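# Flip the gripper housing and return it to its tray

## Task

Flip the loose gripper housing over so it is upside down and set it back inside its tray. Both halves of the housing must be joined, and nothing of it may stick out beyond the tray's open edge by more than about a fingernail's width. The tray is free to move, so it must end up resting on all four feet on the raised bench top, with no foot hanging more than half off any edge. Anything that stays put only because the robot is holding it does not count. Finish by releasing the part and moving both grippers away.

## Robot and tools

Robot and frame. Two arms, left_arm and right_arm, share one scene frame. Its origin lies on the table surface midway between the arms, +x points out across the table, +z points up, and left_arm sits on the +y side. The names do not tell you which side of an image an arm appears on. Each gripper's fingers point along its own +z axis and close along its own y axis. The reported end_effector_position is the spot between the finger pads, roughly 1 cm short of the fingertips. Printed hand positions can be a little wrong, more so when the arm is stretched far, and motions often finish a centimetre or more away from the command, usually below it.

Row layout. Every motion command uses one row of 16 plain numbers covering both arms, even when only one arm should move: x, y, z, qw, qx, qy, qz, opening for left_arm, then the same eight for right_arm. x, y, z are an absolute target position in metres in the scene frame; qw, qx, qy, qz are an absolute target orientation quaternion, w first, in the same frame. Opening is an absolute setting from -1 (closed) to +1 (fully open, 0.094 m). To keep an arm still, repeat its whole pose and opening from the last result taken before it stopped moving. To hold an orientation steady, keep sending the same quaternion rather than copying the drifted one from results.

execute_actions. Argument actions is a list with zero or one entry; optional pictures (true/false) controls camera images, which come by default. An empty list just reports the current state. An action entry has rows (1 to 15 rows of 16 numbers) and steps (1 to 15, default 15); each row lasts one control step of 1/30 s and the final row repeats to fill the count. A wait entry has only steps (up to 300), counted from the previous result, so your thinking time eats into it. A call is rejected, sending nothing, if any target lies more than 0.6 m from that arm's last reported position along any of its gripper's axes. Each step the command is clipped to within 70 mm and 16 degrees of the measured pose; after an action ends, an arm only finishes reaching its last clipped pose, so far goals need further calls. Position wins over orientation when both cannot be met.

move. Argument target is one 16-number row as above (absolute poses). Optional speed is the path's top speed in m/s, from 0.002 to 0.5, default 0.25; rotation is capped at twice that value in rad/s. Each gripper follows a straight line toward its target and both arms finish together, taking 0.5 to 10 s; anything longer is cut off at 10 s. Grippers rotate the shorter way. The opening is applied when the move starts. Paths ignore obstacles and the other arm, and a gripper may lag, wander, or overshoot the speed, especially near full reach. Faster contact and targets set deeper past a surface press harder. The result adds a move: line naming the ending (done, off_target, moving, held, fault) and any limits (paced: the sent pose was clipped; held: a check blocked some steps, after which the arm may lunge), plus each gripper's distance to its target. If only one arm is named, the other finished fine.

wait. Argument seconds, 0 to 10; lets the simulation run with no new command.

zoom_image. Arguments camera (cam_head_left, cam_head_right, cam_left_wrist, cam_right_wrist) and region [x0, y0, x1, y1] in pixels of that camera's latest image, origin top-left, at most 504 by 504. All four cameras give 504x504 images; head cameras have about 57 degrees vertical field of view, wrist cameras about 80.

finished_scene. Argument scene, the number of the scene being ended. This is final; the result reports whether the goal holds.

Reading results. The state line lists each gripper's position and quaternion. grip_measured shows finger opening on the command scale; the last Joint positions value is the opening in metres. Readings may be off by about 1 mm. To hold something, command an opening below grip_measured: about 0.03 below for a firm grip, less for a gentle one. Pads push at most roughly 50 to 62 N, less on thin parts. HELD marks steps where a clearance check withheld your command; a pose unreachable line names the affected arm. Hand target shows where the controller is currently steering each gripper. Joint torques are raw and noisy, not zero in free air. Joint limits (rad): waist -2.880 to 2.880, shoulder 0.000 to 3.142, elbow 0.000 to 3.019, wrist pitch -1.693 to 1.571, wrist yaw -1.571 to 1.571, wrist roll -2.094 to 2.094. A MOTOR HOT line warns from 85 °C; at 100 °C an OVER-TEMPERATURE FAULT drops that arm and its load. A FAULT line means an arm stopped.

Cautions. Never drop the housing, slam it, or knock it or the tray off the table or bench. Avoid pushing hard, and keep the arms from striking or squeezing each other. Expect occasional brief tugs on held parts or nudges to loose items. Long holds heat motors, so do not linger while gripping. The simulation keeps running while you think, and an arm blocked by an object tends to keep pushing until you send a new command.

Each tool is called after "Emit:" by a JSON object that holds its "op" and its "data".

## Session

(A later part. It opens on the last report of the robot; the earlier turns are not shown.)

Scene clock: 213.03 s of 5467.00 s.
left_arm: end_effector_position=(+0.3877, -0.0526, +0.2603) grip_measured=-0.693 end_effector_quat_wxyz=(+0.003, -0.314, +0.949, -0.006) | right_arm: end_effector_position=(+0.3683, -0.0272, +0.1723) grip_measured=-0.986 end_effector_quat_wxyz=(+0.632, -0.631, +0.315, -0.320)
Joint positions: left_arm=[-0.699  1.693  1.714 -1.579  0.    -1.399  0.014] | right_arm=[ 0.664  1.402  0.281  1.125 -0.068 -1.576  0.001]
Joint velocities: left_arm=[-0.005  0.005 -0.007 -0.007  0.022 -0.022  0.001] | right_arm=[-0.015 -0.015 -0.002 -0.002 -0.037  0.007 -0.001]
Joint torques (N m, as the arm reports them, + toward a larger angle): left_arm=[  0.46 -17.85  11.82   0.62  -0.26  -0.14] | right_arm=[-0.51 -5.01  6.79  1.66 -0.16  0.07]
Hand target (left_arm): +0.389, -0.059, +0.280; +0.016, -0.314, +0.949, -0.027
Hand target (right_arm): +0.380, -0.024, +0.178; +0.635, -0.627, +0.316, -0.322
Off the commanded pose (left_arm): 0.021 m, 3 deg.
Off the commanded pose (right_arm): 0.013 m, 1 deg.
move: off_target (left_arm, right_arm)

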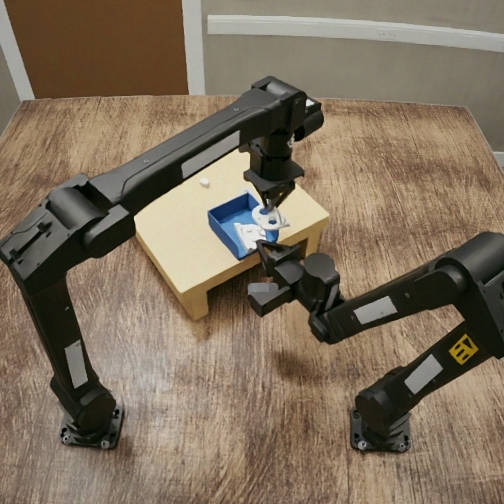

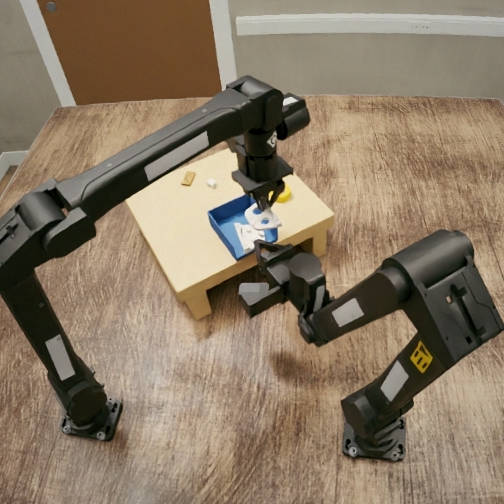

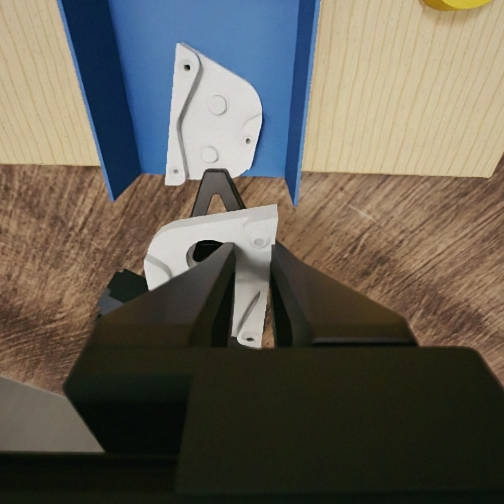

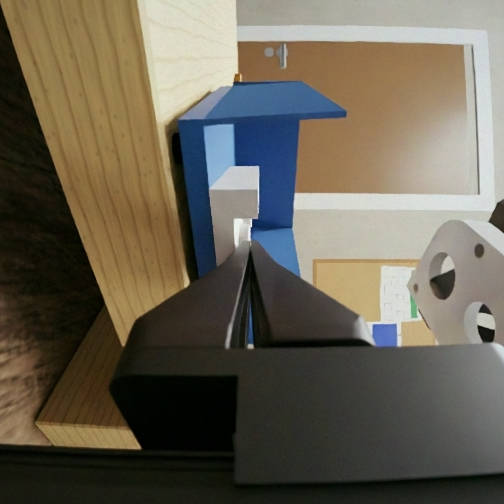

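Emit:
{"op": "move", "data": {"target": [0.42,-0.03,0.275,0.016,-0.314,0.949,-0.027,-0.72,0.325,-0.07,0.19,0.635,-0.627,0.316,-0.322,-1], "speed": 0.08}}

Emit:
{"op": "move", "data": {"target": [0.42,-0.03,0.275,0.016,-0.314,0.949,-0.027,-0.72,0.335,-0.06,0.255,0.635,-0.627,0.316,-0.322,-0.3], "speed": 0.08}}

Scene clock: 218.90 s of 5467.00 s.
left_arm: end_effector_position=(+0.4118, -0.0268, +0.2603) grip_measured=-0.693 end_effector_quat_wxyz=(+0.004, -0.316, +0.949, -0.007) | right_arm: end_effector_position=(+0.3247, -0.0679, +0.1956) grip_measured=-0.986 end_effector_quat_wxyz=(+0.639, -0.624, +0.311, -0.325)
Joint positions: left_arm=[-0.631  1.693  1.714 -1.575  0.    -1.335  0.014] | right_arm=[ 0.613  1.098  0.151  0.975 -0.117 -1.576  0.001]
Joint velocities: left_arm=[-0.005 -0.005  0.012 -0.007 -0.022  0.066 -0.   ] | right_arm=[ 0.005  0.005 -0.007 -0.012  0.022 -0.051 -0.   ]
Joint torques (N m, as the arm reports them, + toward a larger angle): left_arm=[  1.9  -17.23  11.39   0.94  -0.15   0.03] | right_arm=[-0.41 -3.05  5.27  1.77 -0.15  0.06]
Hand target (left_arm): +0.420, -0.029, +0.275; +0.017, -0.314, +0.949, -0.027
Hand target (right_arm): +0.325, -0.070, +0.191; +0.635, -0.627, +0.316, -0.323
Off the commanded pose (left_arm): 0.017 m, 3 deg.
Off the commanded pose (right_arm): 0.006 m, 1 deg.
After step 90, 1.73 s passed at rest.
move: off_target (left_arm)

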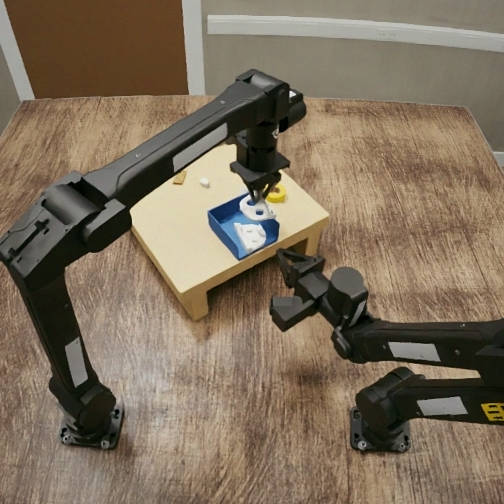

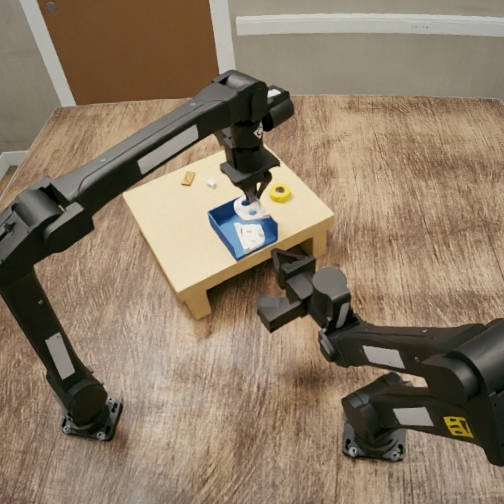

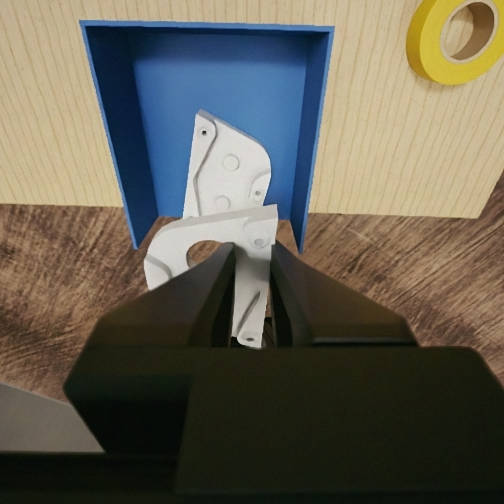

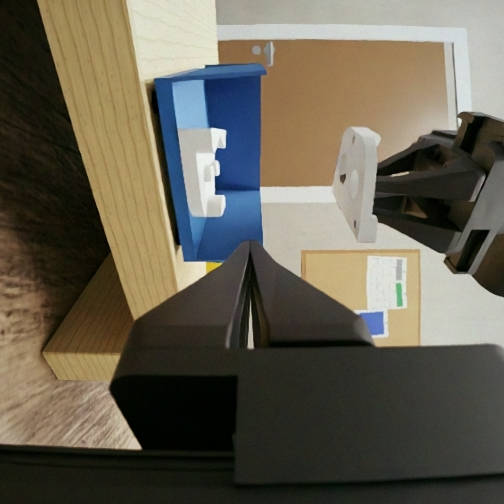

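Scene clock: 219.97 s of 5467.00 s.
left_arm: end_effector_position=(+0.4118, -0.0268, +0.2603) grip_measured=-0.693 end_effector_quat_wxyz=(+0.004, -0.316, +0.949, -0.007) | right_arm: end_effector_position=(+0.3251, -0.0686, +0.2336) grip_measured=-0.301 end_effector_quat_wxyz=(+0.623, -0.638, +0.323, -0.317)
Joint positions: left_arm=[-0.631  1.693  1.714 -1.575  0.    -1.334  0.014] | right_arm=[ 0.614  0.841  0.23   0.589 -0.11  -1.576  0.033]
Joint velocities: left_arm=[-0.005 -0.005 -0.007 -0.007  0.007  0.007 -0.   ] | right_arm=[-0.015 -0.015  0.007  0.002  0.007  0.022 -0.001]
Joint torques (N m, as the arm reports them, + toward a larger angle): left_arm=[  1.85 -17.38  11.48   0.97  -0.1    0.05] | right_arm=[ 1.1  -1.36 10.93  1.64  0.16  0.08]
Hand target (left_arm): +0.420, -0.030, +0.275; +0.016, -0.314, +0.949, -0.027
Hand target (right_arm): +0.332, -0.062, +0.257; +0.635, -0.627, +0.316, -0.322
Off the commanded pose (left_arm): 0.017 m, 3 deg.
Off the commanded pose (right_arm): 0.025 m, 2 deg.
move: off_target (left_arm, right_arm)

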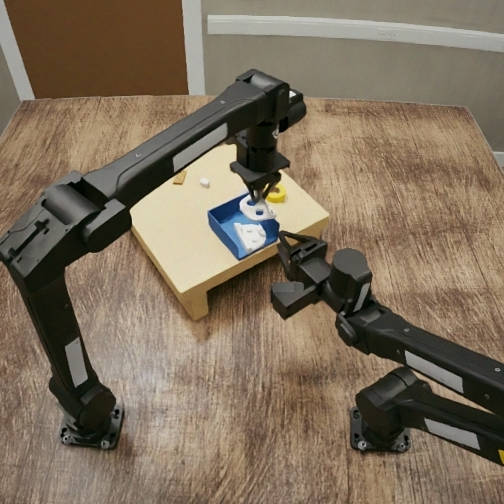

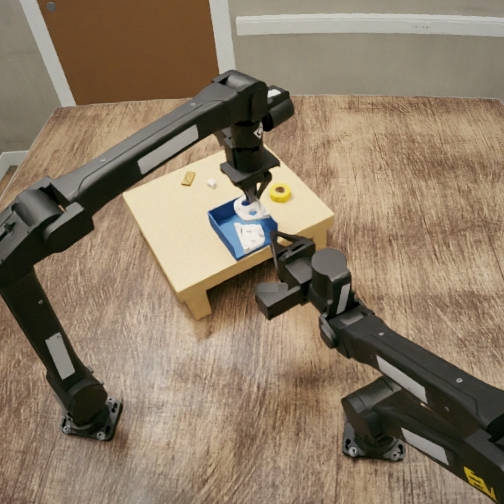

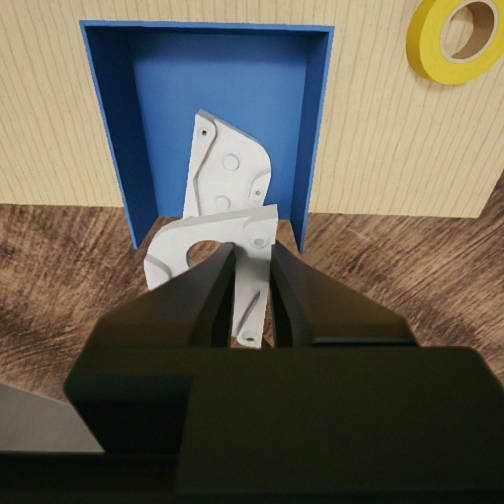

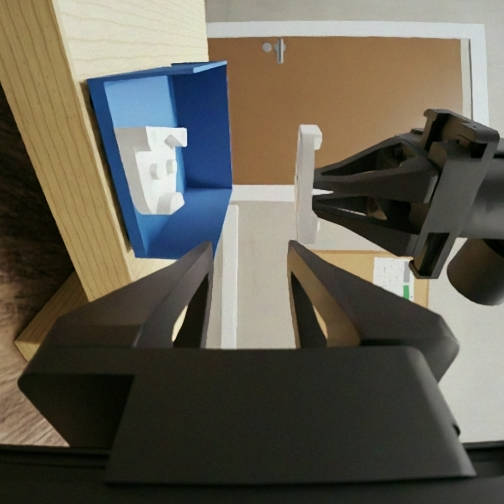

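Emit:
{"op": "move", "data": {"target": [0.42,-0.03,0.275,0.016,-0.314,0.949,-0.027,-0.72,0.35,-0.045,0.275,0.65,-0.612,0.308,-0.33,-0.3], "speed": 0.05}}

Scene clock: 227.50 s of 5467.00 s.
left_arm: end_effector_position=(+0.4118, -0.0268, +0.2603) grip_measured=-0.693 end_effector_quat_wxyz=(+0.004, -0.316, +0.949, -0.007) | right_arm: end_effector_position=(+0.3399, -0.0542, +0.2484) grip_measured=-0.301 end_effector_quat_wxyz=(+0.632, -0.629, +0.317, -0.323)
Joint positions: left_arm=[-0.631  1.693  1.714 -1.575  0.    -1.334  0.014] | right_arm=[ 0.638  0.914  0.283  0.639 -0.085 -1.576  0.033]
Joint velocities: left_arm=[-0.015 -0.015 -0.002 -0.002 -0.037  0.037 -0.001] | right_arm=[-0.005 -0.005 -0.007 -0.012  0.007  0.007  0.   ]
Joint torques (N m, as the arm reports them, + toward a larger angle): left_arm=[  1.74 -17.2   11.49   0.96  -0.09   0.06] | right_arm=[ 1.05 -1.72 10.88  2.62  0.16  0.1 ]
Hand target (left_arm): +0.420, -0.030, +0.275; +0.016, -0.314, +0.949, -0.027
Hand target (right_arm): +0.348, -0.046, +0.275; +0.650, -0.612, +0.308, -0.330
Off the commanded pose (left_arm): 0.017 m, 3 deg.
Off the commanded pose (right_arm): 0.030 m, 3 deg.
After step 90, 3.17 s passed at rest.
move: off_target (left_arm, right_arm)

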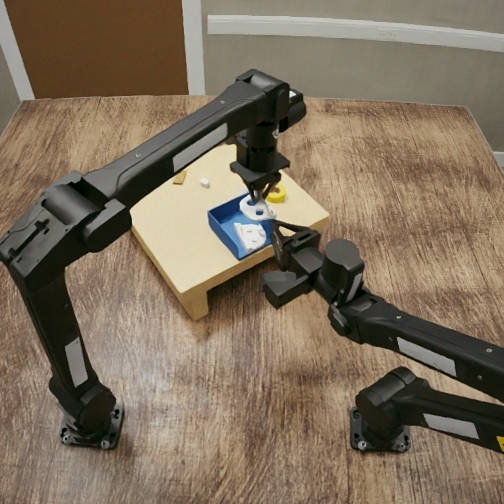

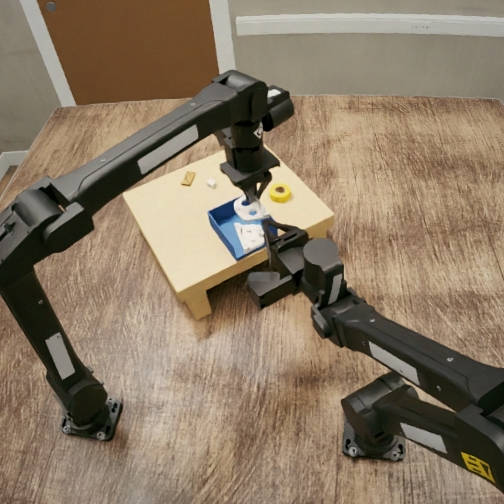

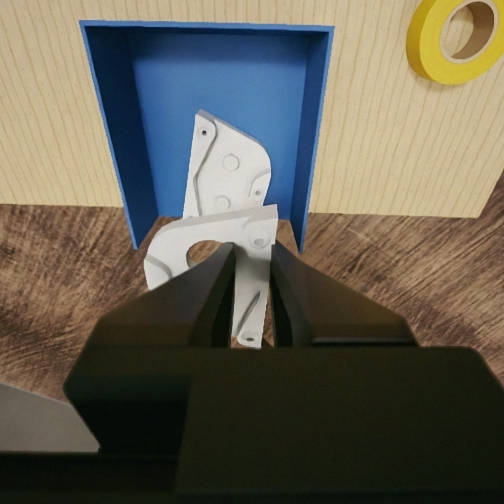

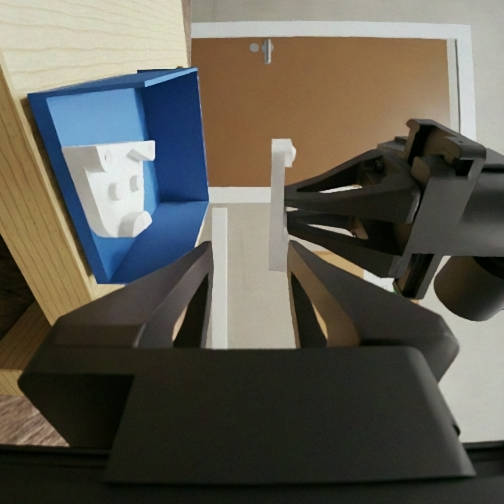

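Emit:
{"op": "move", "data": {"target": [0.42,-0.03,0.275,0.016,-0.314,0.949,-0.027,-0.72,0.355,-0.043,0.287,0.65,-0.612,0.308,-0.33,-0.3], "speed": 0.04}}

Emit:
{"op": "move", "data": {"target": [0.42,-0.03,0.275,0.016,-0.314,0.949,-0.027,-0.72,0.378,-0.028,0.287,0.65,-0.612,0.308,-0.33,-0.3], "speed": 0.03}}

Emit:
{"op": "zoom_image", "data": {"camera": "cam_head_left", "region": [210,160,330,260]}}

Scene clock: 233.43 s of 5467.00 s.
left_arm: end_effector_position=(+0.4118, -0.0268, +0.2603) grip_measured=-0.693 end_effector_quat_wxyz=(+0.004, -0.316, +0.949, -0.007) | right_arm: end_effector_position=(+0.3459, -0.0505, +0.2619) grip_measured=-0.301 end_effector_quat_wxyz=(+0.636, -0.624, +0.315, -0.326)
Joint positions: left_arm=[-0.631  1.693  1.714 -1.575  0.    -1.334  0.014] | right_arm=[ 0.638  0.914  0.315  0.621 -0.085 -1.576  0.033]
Joint velocities: left_arm=[-0.015  0.005 -0.007  0.002  0.022 -0.007  0.001] | right_arm=[ 0.015  0.015 -0.017  0.002 -0.066  0.037  0.001]
Joint torques (N m, as the arm reports them, + toward a larger angle): left_arm=[  1.67 -17.14  11.43   0.91  -0.1    0.05] | right_arm=[ 0.72 -2.58 11.1   1.64  0.01  0.1 ]
Hand target (left_arm): +0.420, -0.030, +0.275; +0.016, -0.314, +0.949, -0.027
Hand target (right_arm): +0.353, -0.044, +0.287; +0.650, -0.612, +0.308, -0.330
Off the commanded pose (left_arm): 0.017 m, 3 deg.
Off the commanded pose (right_arm): 0.028 m, 2 deg.
After step 90, 1.53 s passed at rest.
move: off_target (left_arm, right_arm)

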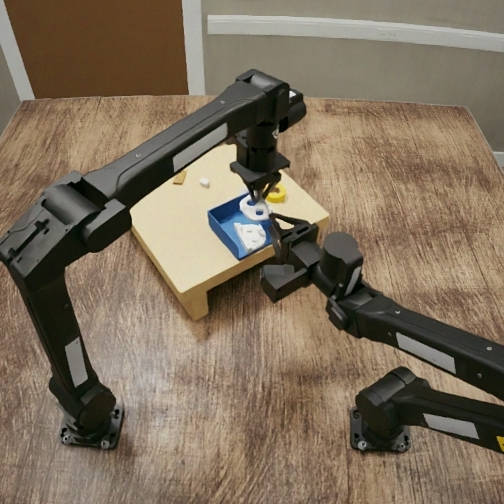

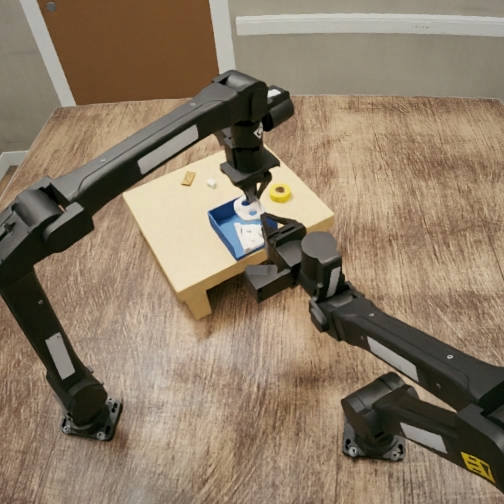

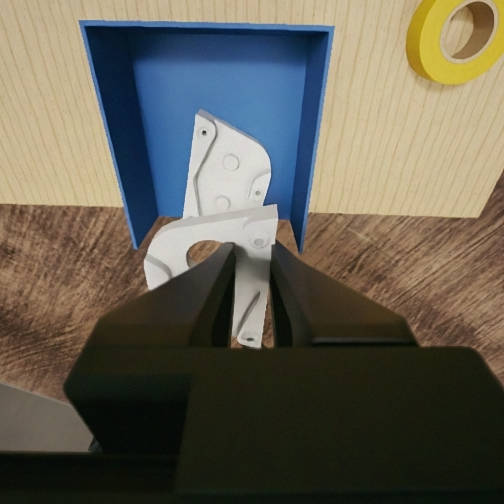

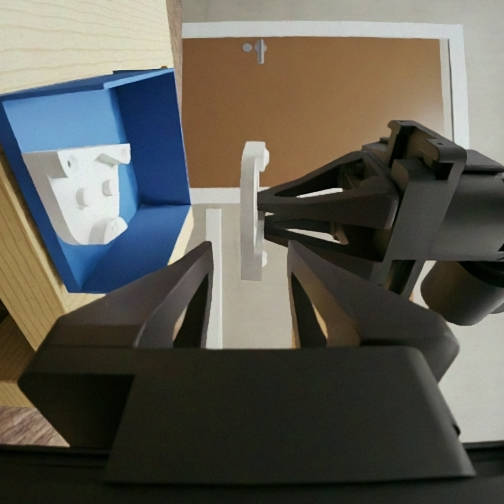

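Scene clock: 235.23 s of 5467.00 s.
left_arm: end_effector_position=(+0.4132, -0.0275, +0.2603) grip_measured=-0.694 end_effector_quat_wxyz=(+0.006, -0.316, +0.949, -0.010) | right_arm: end_effector_position=(+0.3672, -0.0367, +0.2608) grip_measured=-0.301 end_effector_quat_wxyz=(+0.632, -0.629, +0.317, -0.323)
Joint positions: left_arm=[-0.63   1.693  1.714 -1.569 -0.    -1.334  0.014] | right_arm=[ 0.64   1.015  0.371  0.652 -0.085 -1.576  0.033]
Joint velocities: left_arm=[-0.005 -0.005 -0.012 -0.007  0.037 -0.037 -0.001] | right_arm=[-0.005 -0.005 -0.027 -0.002 -0.037  0.007  0.001]
Joint torques (N m, as the arm reports them, + toward a larger angle): left_arm=[  1.94 -17.31  11.52   0.71  -0.08   0.05] | right_arm=[ 0.79 -3.02 11.02  2.62  0.09  0.1 ]
Hand target (left_arm): +0.420, -0.029, +0.275; +0.016, -0.314, +0.949, -0.027
Hand target (right_arm): +0.376, -0.029, +0.287; +0.650, -0.612, +0.308, -0.330
Off the commanded pose (left_arm): 0.016 m, 2 deg.
Off the commanded pose (right_arm): 0.030 m, 3 deg.
move: off_target (left_arm, right_arm)

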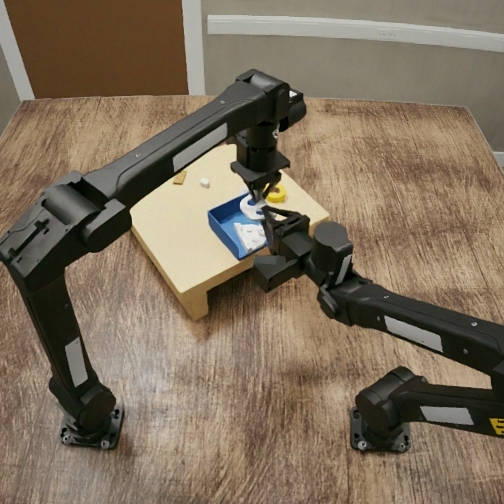

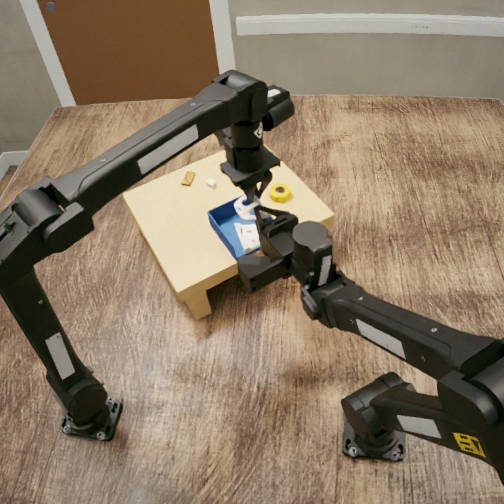

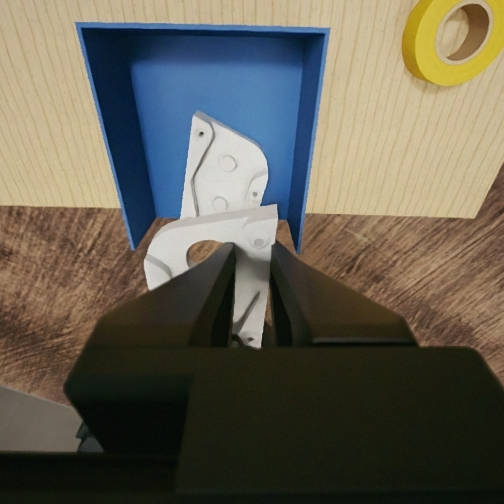

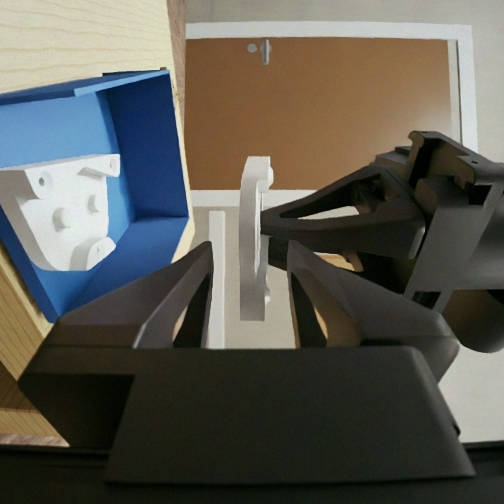

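Region (210, 160, 330, 260) of cam_head_left's 504x504 image, scaled by 4.200, with more detail than that image has.

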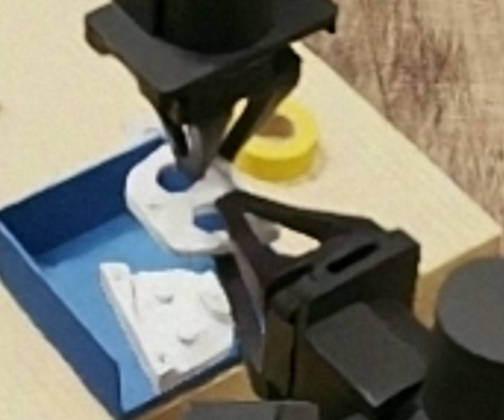

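Emit:
{"op": "move", "data": {"target": [0.42,-0.03,0.275,0.016,-0.314,0.949,-0.027,-0.72,0.383,-0.025,0.288,0.65,-0.612,0.308,-0.33,-0.72], "speed": 0.02}}

Emit:
{"op": "zoom_image", "data": {"camera": "cam_head_left", "region": [210,160,330,260]}}

Scene clock: 239.10 s of 5467.00 s.
left_arm: end_effector_position=(+0.4128, -0.0272, +0.2596) grip_measured=-0.694 end_effector_quat_wxyz=(+0.006, -0.316, +0.949, -0.009) | right_arm: end_effector_position=(+0.3718, -0.0339, +0.2621) grip_measured=-0.719 end_effector_quat_wxyz=(+0.633, -0.629, +0.317, -0.323)
Joint positions: left_arm=[-0.63   1.693  1.712 -1.569 -0.    -1.334  0.014] | right_arm=[ 0.64   1.033  0.385  0.657 -0.085 -1.576  0.013]
Joint velocities: left_arm=[-0.005 -0.015  0.012 -0.012  0.066 -0.051 -0.   ] | right_arm=[-0.015 -0.005 -0.002  0.002 -0.095 -0.051  0.   ]
Joint torques (N m, as the arm reports them, + toward a larger angle): left_arm=[  1.73 -17.18  11.62   0.74  -0.07   0.06] | right_arm=[ 0.76 -3.13 10.95  2.58  0.1   0.1 ]
Hand target (left_arm): +0.420, -0.030, +0.275; +0.016, -0.314, +0.949, -0.027
Hand target (right_arm): +0.381, -0.026, +0.288; +0.650, -0.612, +0.308, -0.330
Off the commanded pose (left_arm): 0.017 m, 2 deg.
Off the commanded pose (right_arm): 0.030 m, 3 deg.
move: off_target (left_arm, right_arm)

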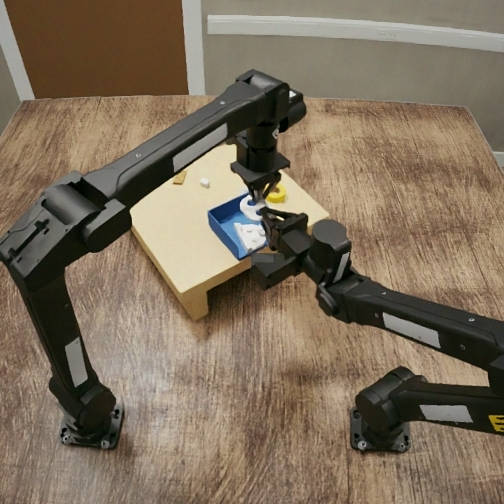

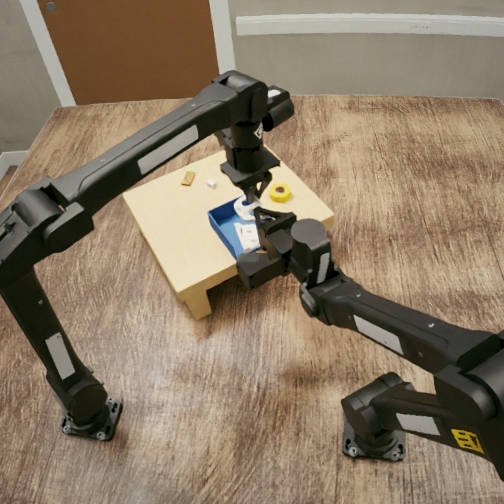

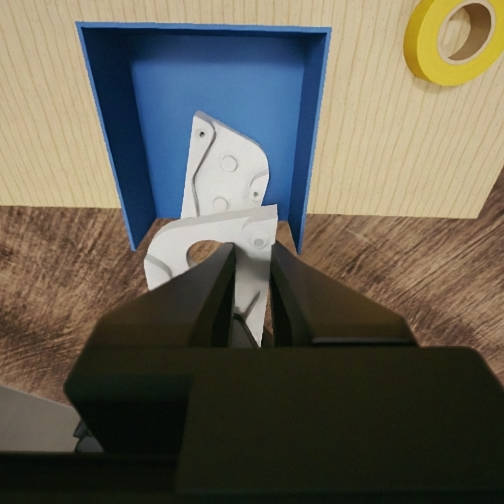

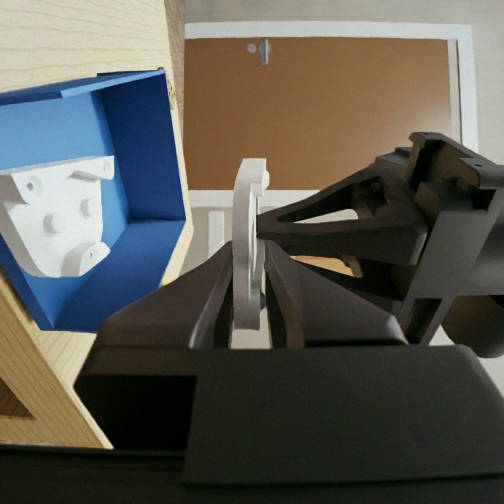

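Region (210, 160, 330, 260) of cam_head_left's 504x504 image, scaled by 4.200, with more detail than that image has.

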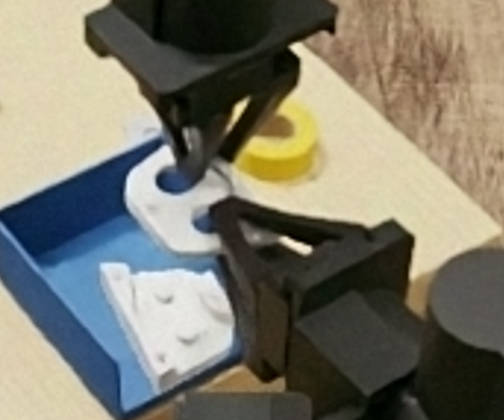

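Emit:
{"op": "move", "data": {"target": [0.42,-0.03,0.275,0.016,-0.314,0.949,-0.027,-0.72,0.378,-0.016,0.286,0.65,-0.612,0.308,-0.33,-0.6], "speed": 0.03}}

Emit:
{"op": "move", "data": {"target": [0.42,-0.03,0.275,0.016,-0.314,0.949,-0.027,-0.72,0.378,-0.016,0.286,0.65,-0.612,0.308,-0.33,-0.8], "speed": 0.05}}

Emit:
{"op": "zoom_image", "data": {"camera": "cam_head_left", "region": [210,160,330,260]}}

Scene clock: 243.00 s of 5467.00 s.
left_arm: end_effector_position=(+0.4128, -0.0272, +0.2596) grip_measured=-0.694 end_effector_quat_wxyz=(+0.006, -0.316, +0.949, -0.009) | right_arm: end_effector_position=(+0.3679, -0.0258, +0.2610) grip_measured=-0.601 end_effector_quat_wxyz=(+0.633, -0.628, +0.317, -0.323)
Joint positions: left_arm=[-0.63   1.693  1.712 -1.569 -0.    -1.334  0.014] | right_arm=[ 0.674  1.041  0.385  0.666 -0.05  -1.576  0.019]
Joint velocities: left_arm=[-0.005 -0.015  0.007  0.002 -0.007 -0.007  0.001] | right_arm=[ 0.005 -0.005 -0.002  0.012 -0.022 -0.037 -0.001]
Joint torques (N m, as the arm reports them, + toward a larger angle): left_arm=[  1.65 -17.31  11.62   0.73  -0.07   0.05] | right_arm=[ 1.04 -3.2  10.81  2.55  0.17  0.08]
Hand target (left_arm): +0.420, -0.030, +0.275; +0.016, -0.314, +0.949, -0.027
Hand target (right_arm): +0.376, -0.017, +0.286; +0.650, -0.612, +0.308, -0.330
Off the commanded pose (left_arm): 0.017 m, 2 deg.
Off the commanded pose (right_arm): 0.029 m, 3 deg.
move: off_target (left_arm, right_arm)

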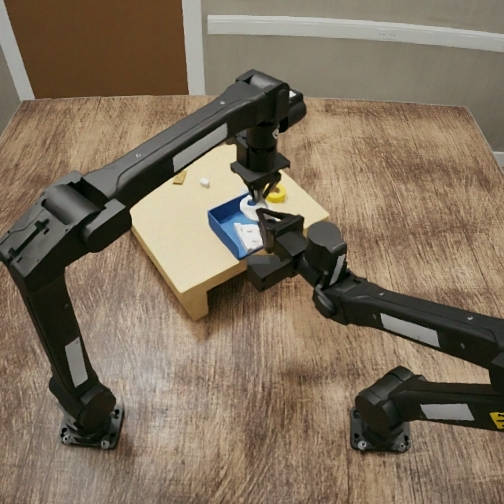

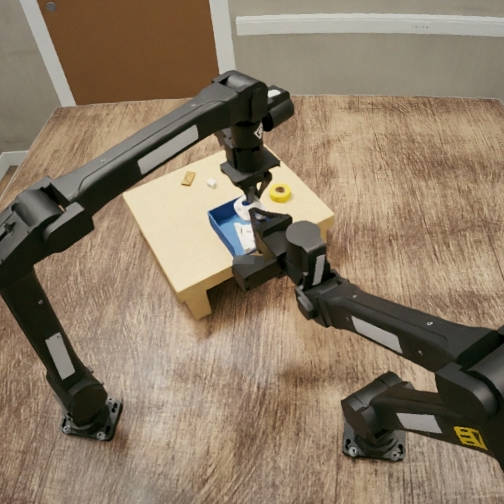

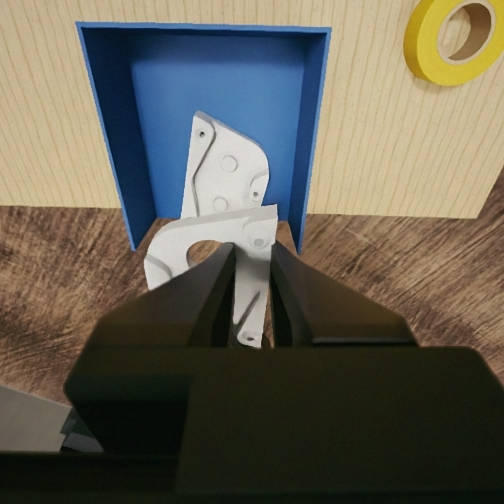

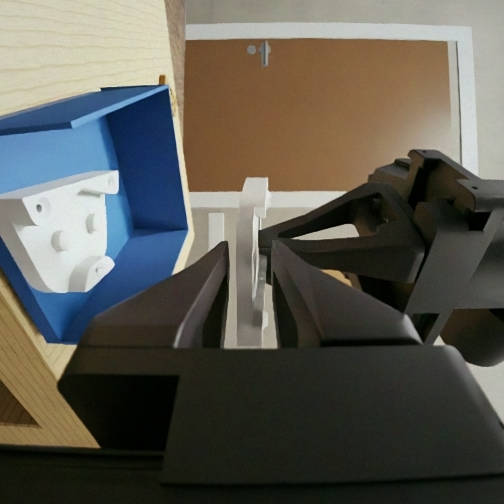

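Scene clock: 243.80 s of 5467.00 s.
left_arm: end_effector_position=(+0.4128, -0.0272, +0.2596) grip_measured=-0.694 end_effector_quat_wxyz=(+0.006, -0.316, +0.949, -0.009) | right_arm: end_effector_position=(+0.3680, -0.0258, +0.2608) grip_measured=-0.798 end_effector_quat_wxyz=(+0.633, -0.628, +0.317, -0.323)
Joint positions: left_arm=[-0.63   1.693  1.712 -1.569 -0.    -1.334  0.014] | right_arm=[ 0.674  1.041  0.385  0.666 -0.05  -1.576  0.009]
Joint velocities: left_arm=[ 0.005 -0.005 -0.002 -0.007  0.022 -0.022 -0.   ] | right_arm=[-0.005 -0.015 -0.002 -0.012 -0.007  0.051 -0.001]
Joint torques (N m, as the arm reports them, + toward a larger angle): left_arm=[  1.87 -17.24  11.59   0.67  -0.07   0.05] | right_arm=[ 1.02 -3.23 10.78  2.62  0.16  0.08]
Hand target (left_arm): +0.420, -0.030, +0.275; +0.016, -0.314, +0.949, -0.027
Hand target (right_arm): +0.376, -0.017, +0.286; +0.650, -0.612, +0.308, -0.330
Off the commanded pose (left_arm): 0.017 m, 2 deg.
Off the commanded pose (right_arm): 0.029 m, 3 deg.
move: off_target (left_arm, right_arm)

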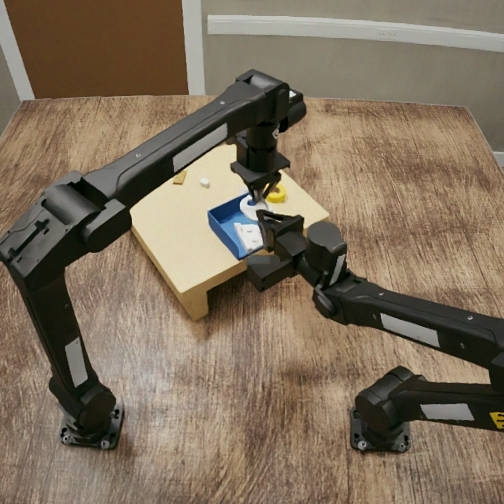

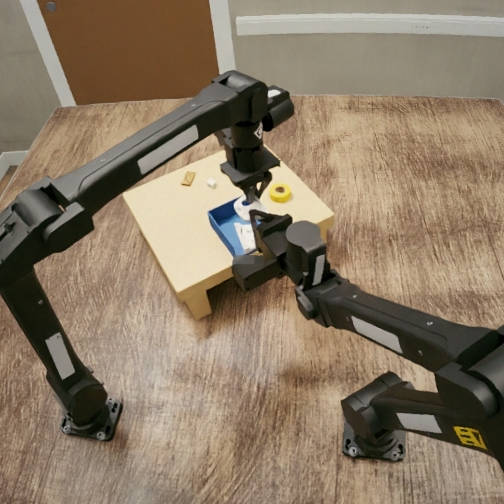

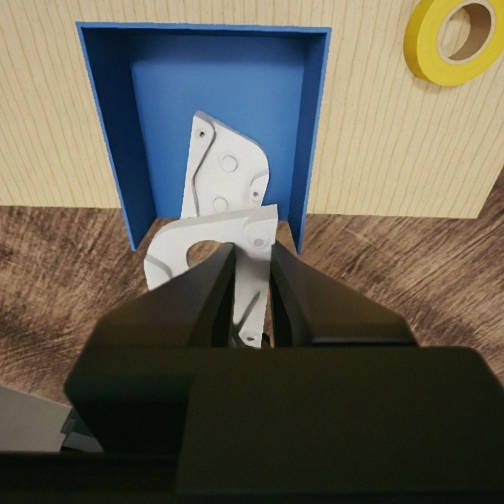

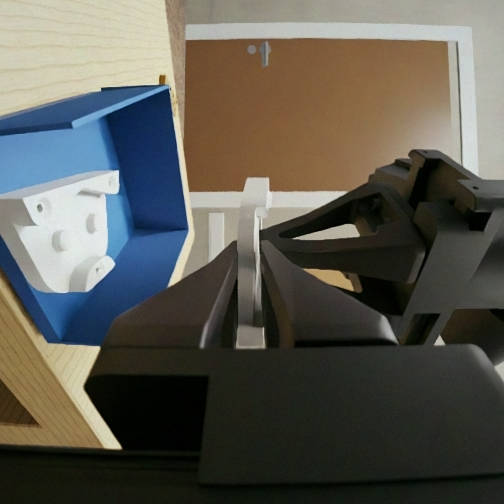

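Region (210, 160, 330, 260) of cam_head_left's 504x504 image, scaled by 4.200, with more detail than that image has.

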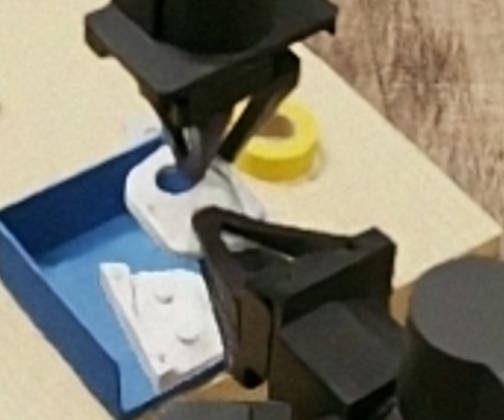

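Emit:
{"op": "move", "data": {"target": [0.42,-0.03,0.275,0.016,-0.314,0.949,-0.027,-0.72,0.378,-0.016,0.286,0.65,-0.612,0.308,-0.33,-0.89], "speed": 0.05}}

Scene clock: 246.67 s of 5467.00 s.
left_arm: end_effector_position=(+0.4131, -0.0269, +0.2596) grip_measured=-0.694 end_effector_quat_wxyz=(+0.006, -0.317, +0.948, -0.009) | right_arm: end_effector_position=(+0.3680, -0.0259, +0.2610) grip_measured=-0.878 end_effector_quat_wxyz=(+0.633, -0.628, +0.317, -0.324)
Joint positions: left_arm=[-0.63   1.693  1.712 -1.569 -0.001 -1.336  0.014] | right_arm=[ 0.674  1.041  0.385  0.667 -0.049 -1.577  0.006]
Joint velocities: left_arm=[ 0.005 -0.005 -0.002  0.012  0.037  0.037 -0.   ] | right_arm=[-0.005 -0.024 -0.032 -0.017 -0.007  0.007 -0.001]
Joint torques (N m, as the arm reports them, + toward a larger angle): left_arm=[  1.72 -17.19  11.57   0.74  -0.06   0.07] | right_arm=[ 1.   -3.31 10.76  2.6   0.13  0.09]
Hand target (left_arm): +0.420, -0.030, +0.275; +0.016, -0.314, +0.949, -0.027
Hand target (right_arm): +0.376, -0.017, +0.286; +0.650, -0.612, +0.308, -0.330
Off the commanded pose (left_arm): 0.017 m, 2 deg.
Off the commanded pose (right_arm): 0.029 m, 3 deg.
move: off_target (left_arm, right_arm)

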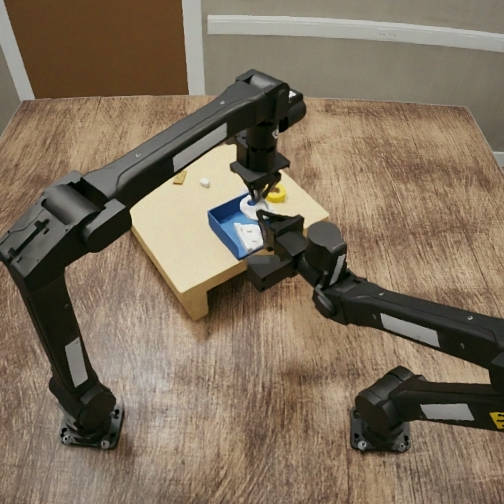

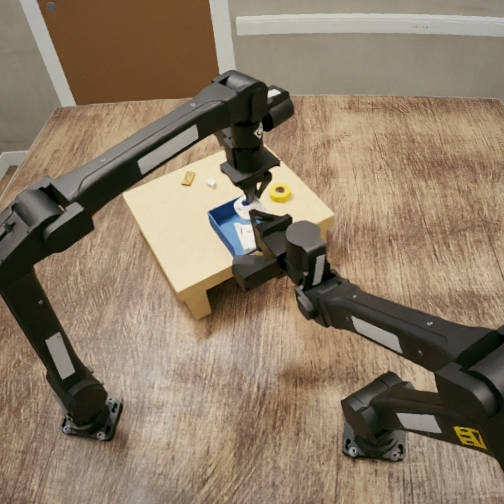

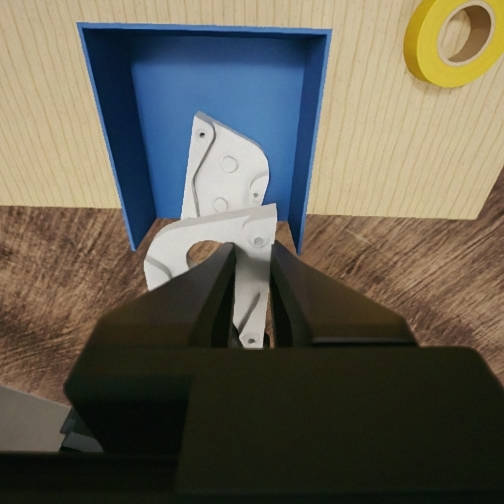

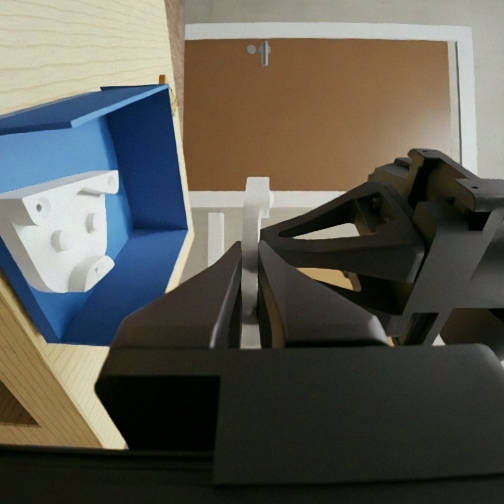

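Emit:
{"op": "move", "data": {"target": [0.42,-0.03,0.275,0.016,-0.314,0.949,-0.027,-0.55,0.378,-0.016,0.286,0.65,-0.612,0.308,-0.33,-0.93], "speed": 0.05}}

Emit:
{"op": "move", "data": {"target": [0.425,-0.034,0.305,0.016,-0.314,0.949,-0.027,-0.55,0.378,-0.016,0.286,0.65,-0.612,0.308,-0.33,-0.93], "speed": 0.04}}

Scene clock: 249.93 s of 5467.00 s.
left_arm: end_effector_position=(+0.4128, -0.0268, +0.2593) grip_measured=-0.552 end_effector_quat_wxyz=(+0.006, -0.316, +0.949, -0.008) | right_arm: end_effector_position=(+0.3681, -0.0260, +0.2610) grip_measured=-0.896 end_effector_quat_wxyz=(+0.632, -0.628, +0.317, -0.324)
Joint positions: left_arm=[-0.63   1.693  1.712 -1.569 -0.001 -1.335  0.021] | right_arm=[ 0.674  1.041  0.385  0.667 -0.048 -1.577  0.005]
Joint velocities: left_arm=[-0.005  0.005 -0.002 -0.017  0.007 -0.022 -0.   ] | right_arm=[-0.015 -0.005 -0.012  0.002 -0.022  0.037 -0.   ]
Joint torques (N m, as the arm reports them, + toward a larger angle): left_arm=[  1.34 -17.58  11.66   0.67  -0.05   0.05] | right_arm=[ 1.03 -3.42 10.78  2.58  0.09  0.08]
Hand target (left_arm): +0.419, -0.029, +0.275; +0.016, -0.314, +0.949, -0.027
Hand target (right_arm): +0.376, -0.017, +0.286; +0.650, -0.612, +0.308, -0.330
Off the commanded pose (left_arm): 0.018 m, 2 deg.
Off the commanded pose (right_arm): 0.029 m, 3 deg.
move: off_target (left_arm, right_arm)

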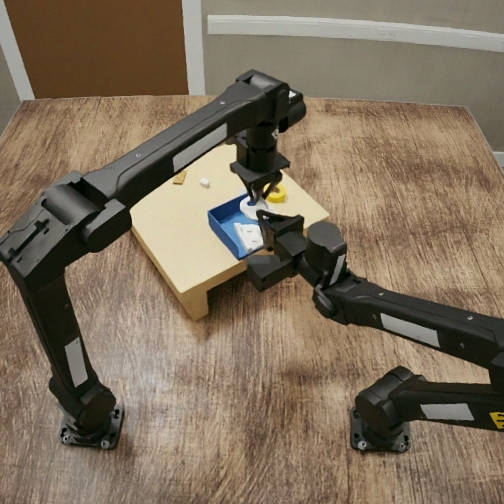

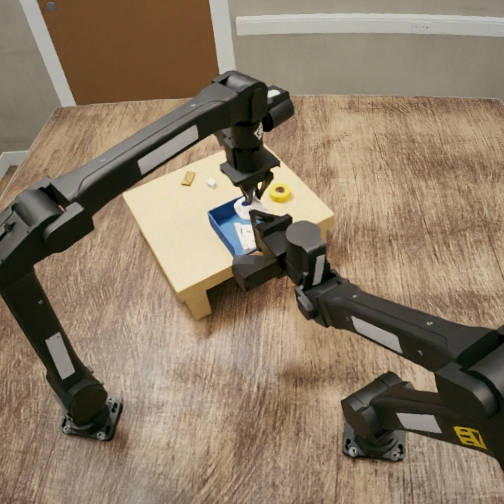

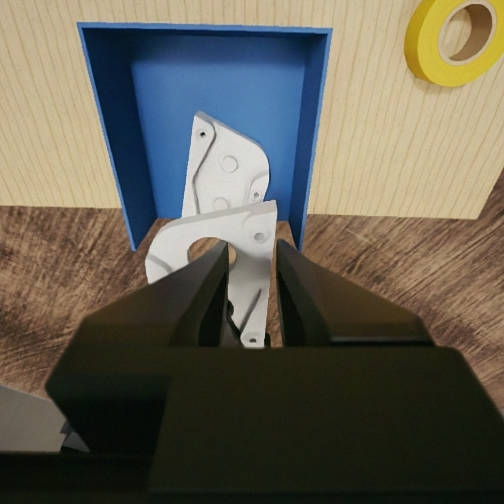

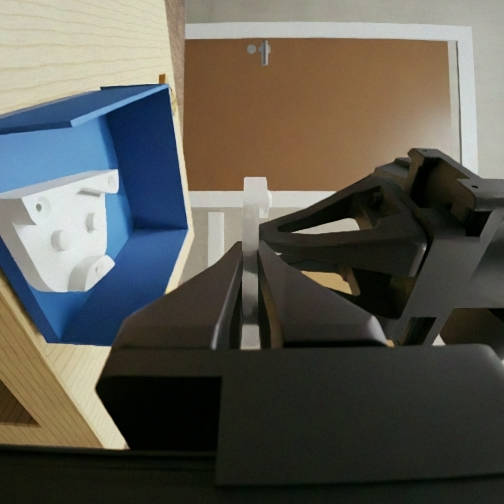

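Scene clock: 251.43 s of 5467.00 s.
left_arm: end_effector_position=(+0.4160, -0.0294, +0.2962) grip_measured=-0.551 end_effector_quat_wxyz=(+0.012, -0.316, +0.949, -0.019) | right_arm: end_effector_position=(+0.3680, -0.0259, +0.2610) grip_measured=-0.896 end_effector_quat_wxyz=(+0.633, -0.628, +0.317, -0.324)
Joint positions: left_arm=[-0.63   1.694  1.809 -1.64  -0.001 -1.334  0.021] | right_arm=[ 0.674  1.041  0.385  0.667 -0.048 -1.577  0.005]
Joint velocities: left_arm=[ 0.005  0.005  0.007 -0.017 -0.007 -0.037 -0.001] | right_arm=[-0.015 -0.015 -0.017  0.002 -0.022 -0.037 -0.001]
Joint torques (N m, as the arm reports them, + toward a larger angle): left_arm=[  1.67 -14.87  12.93   0.07  -0.05   0.06] | right_arm=[ 0.92 -3.28 10.78  2.59  0.1   0.09]
Hand target (left_arm): +0.424, -0.033, +0.305; +0.016, -0.314, +0.949, -0.028
Hand target (right_arm): +0.376, -0.017, +0.286; +0.650, -0.612, +0.308, -0.330
Off the commanded pose (left_arm): 0.013 m, 1 deg.
Off the commanded pose (right_arm): 0.029 m, 3 deg.
move: off_target (left_arm, right_arm)

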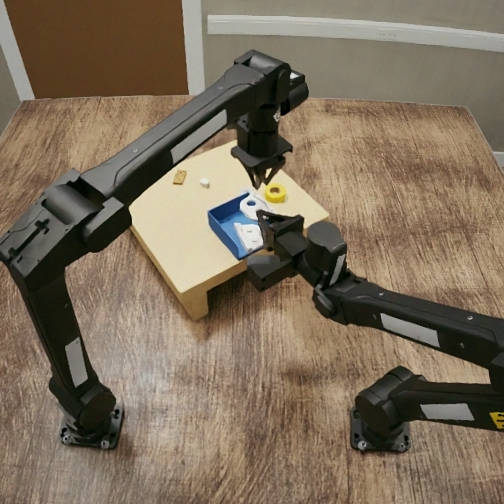

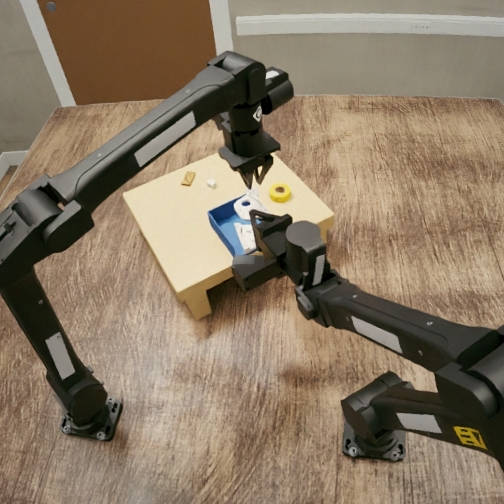

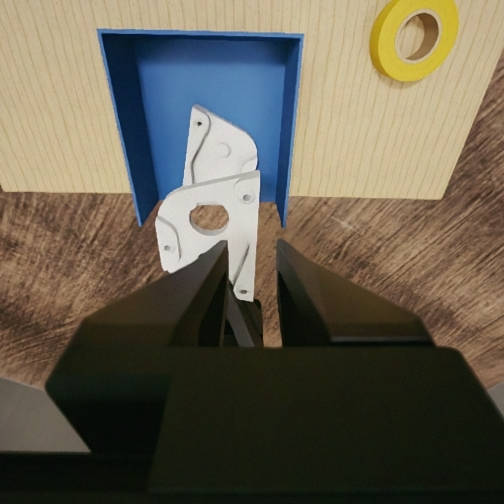

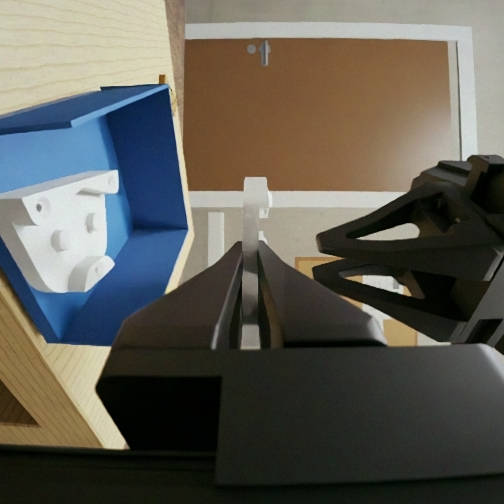

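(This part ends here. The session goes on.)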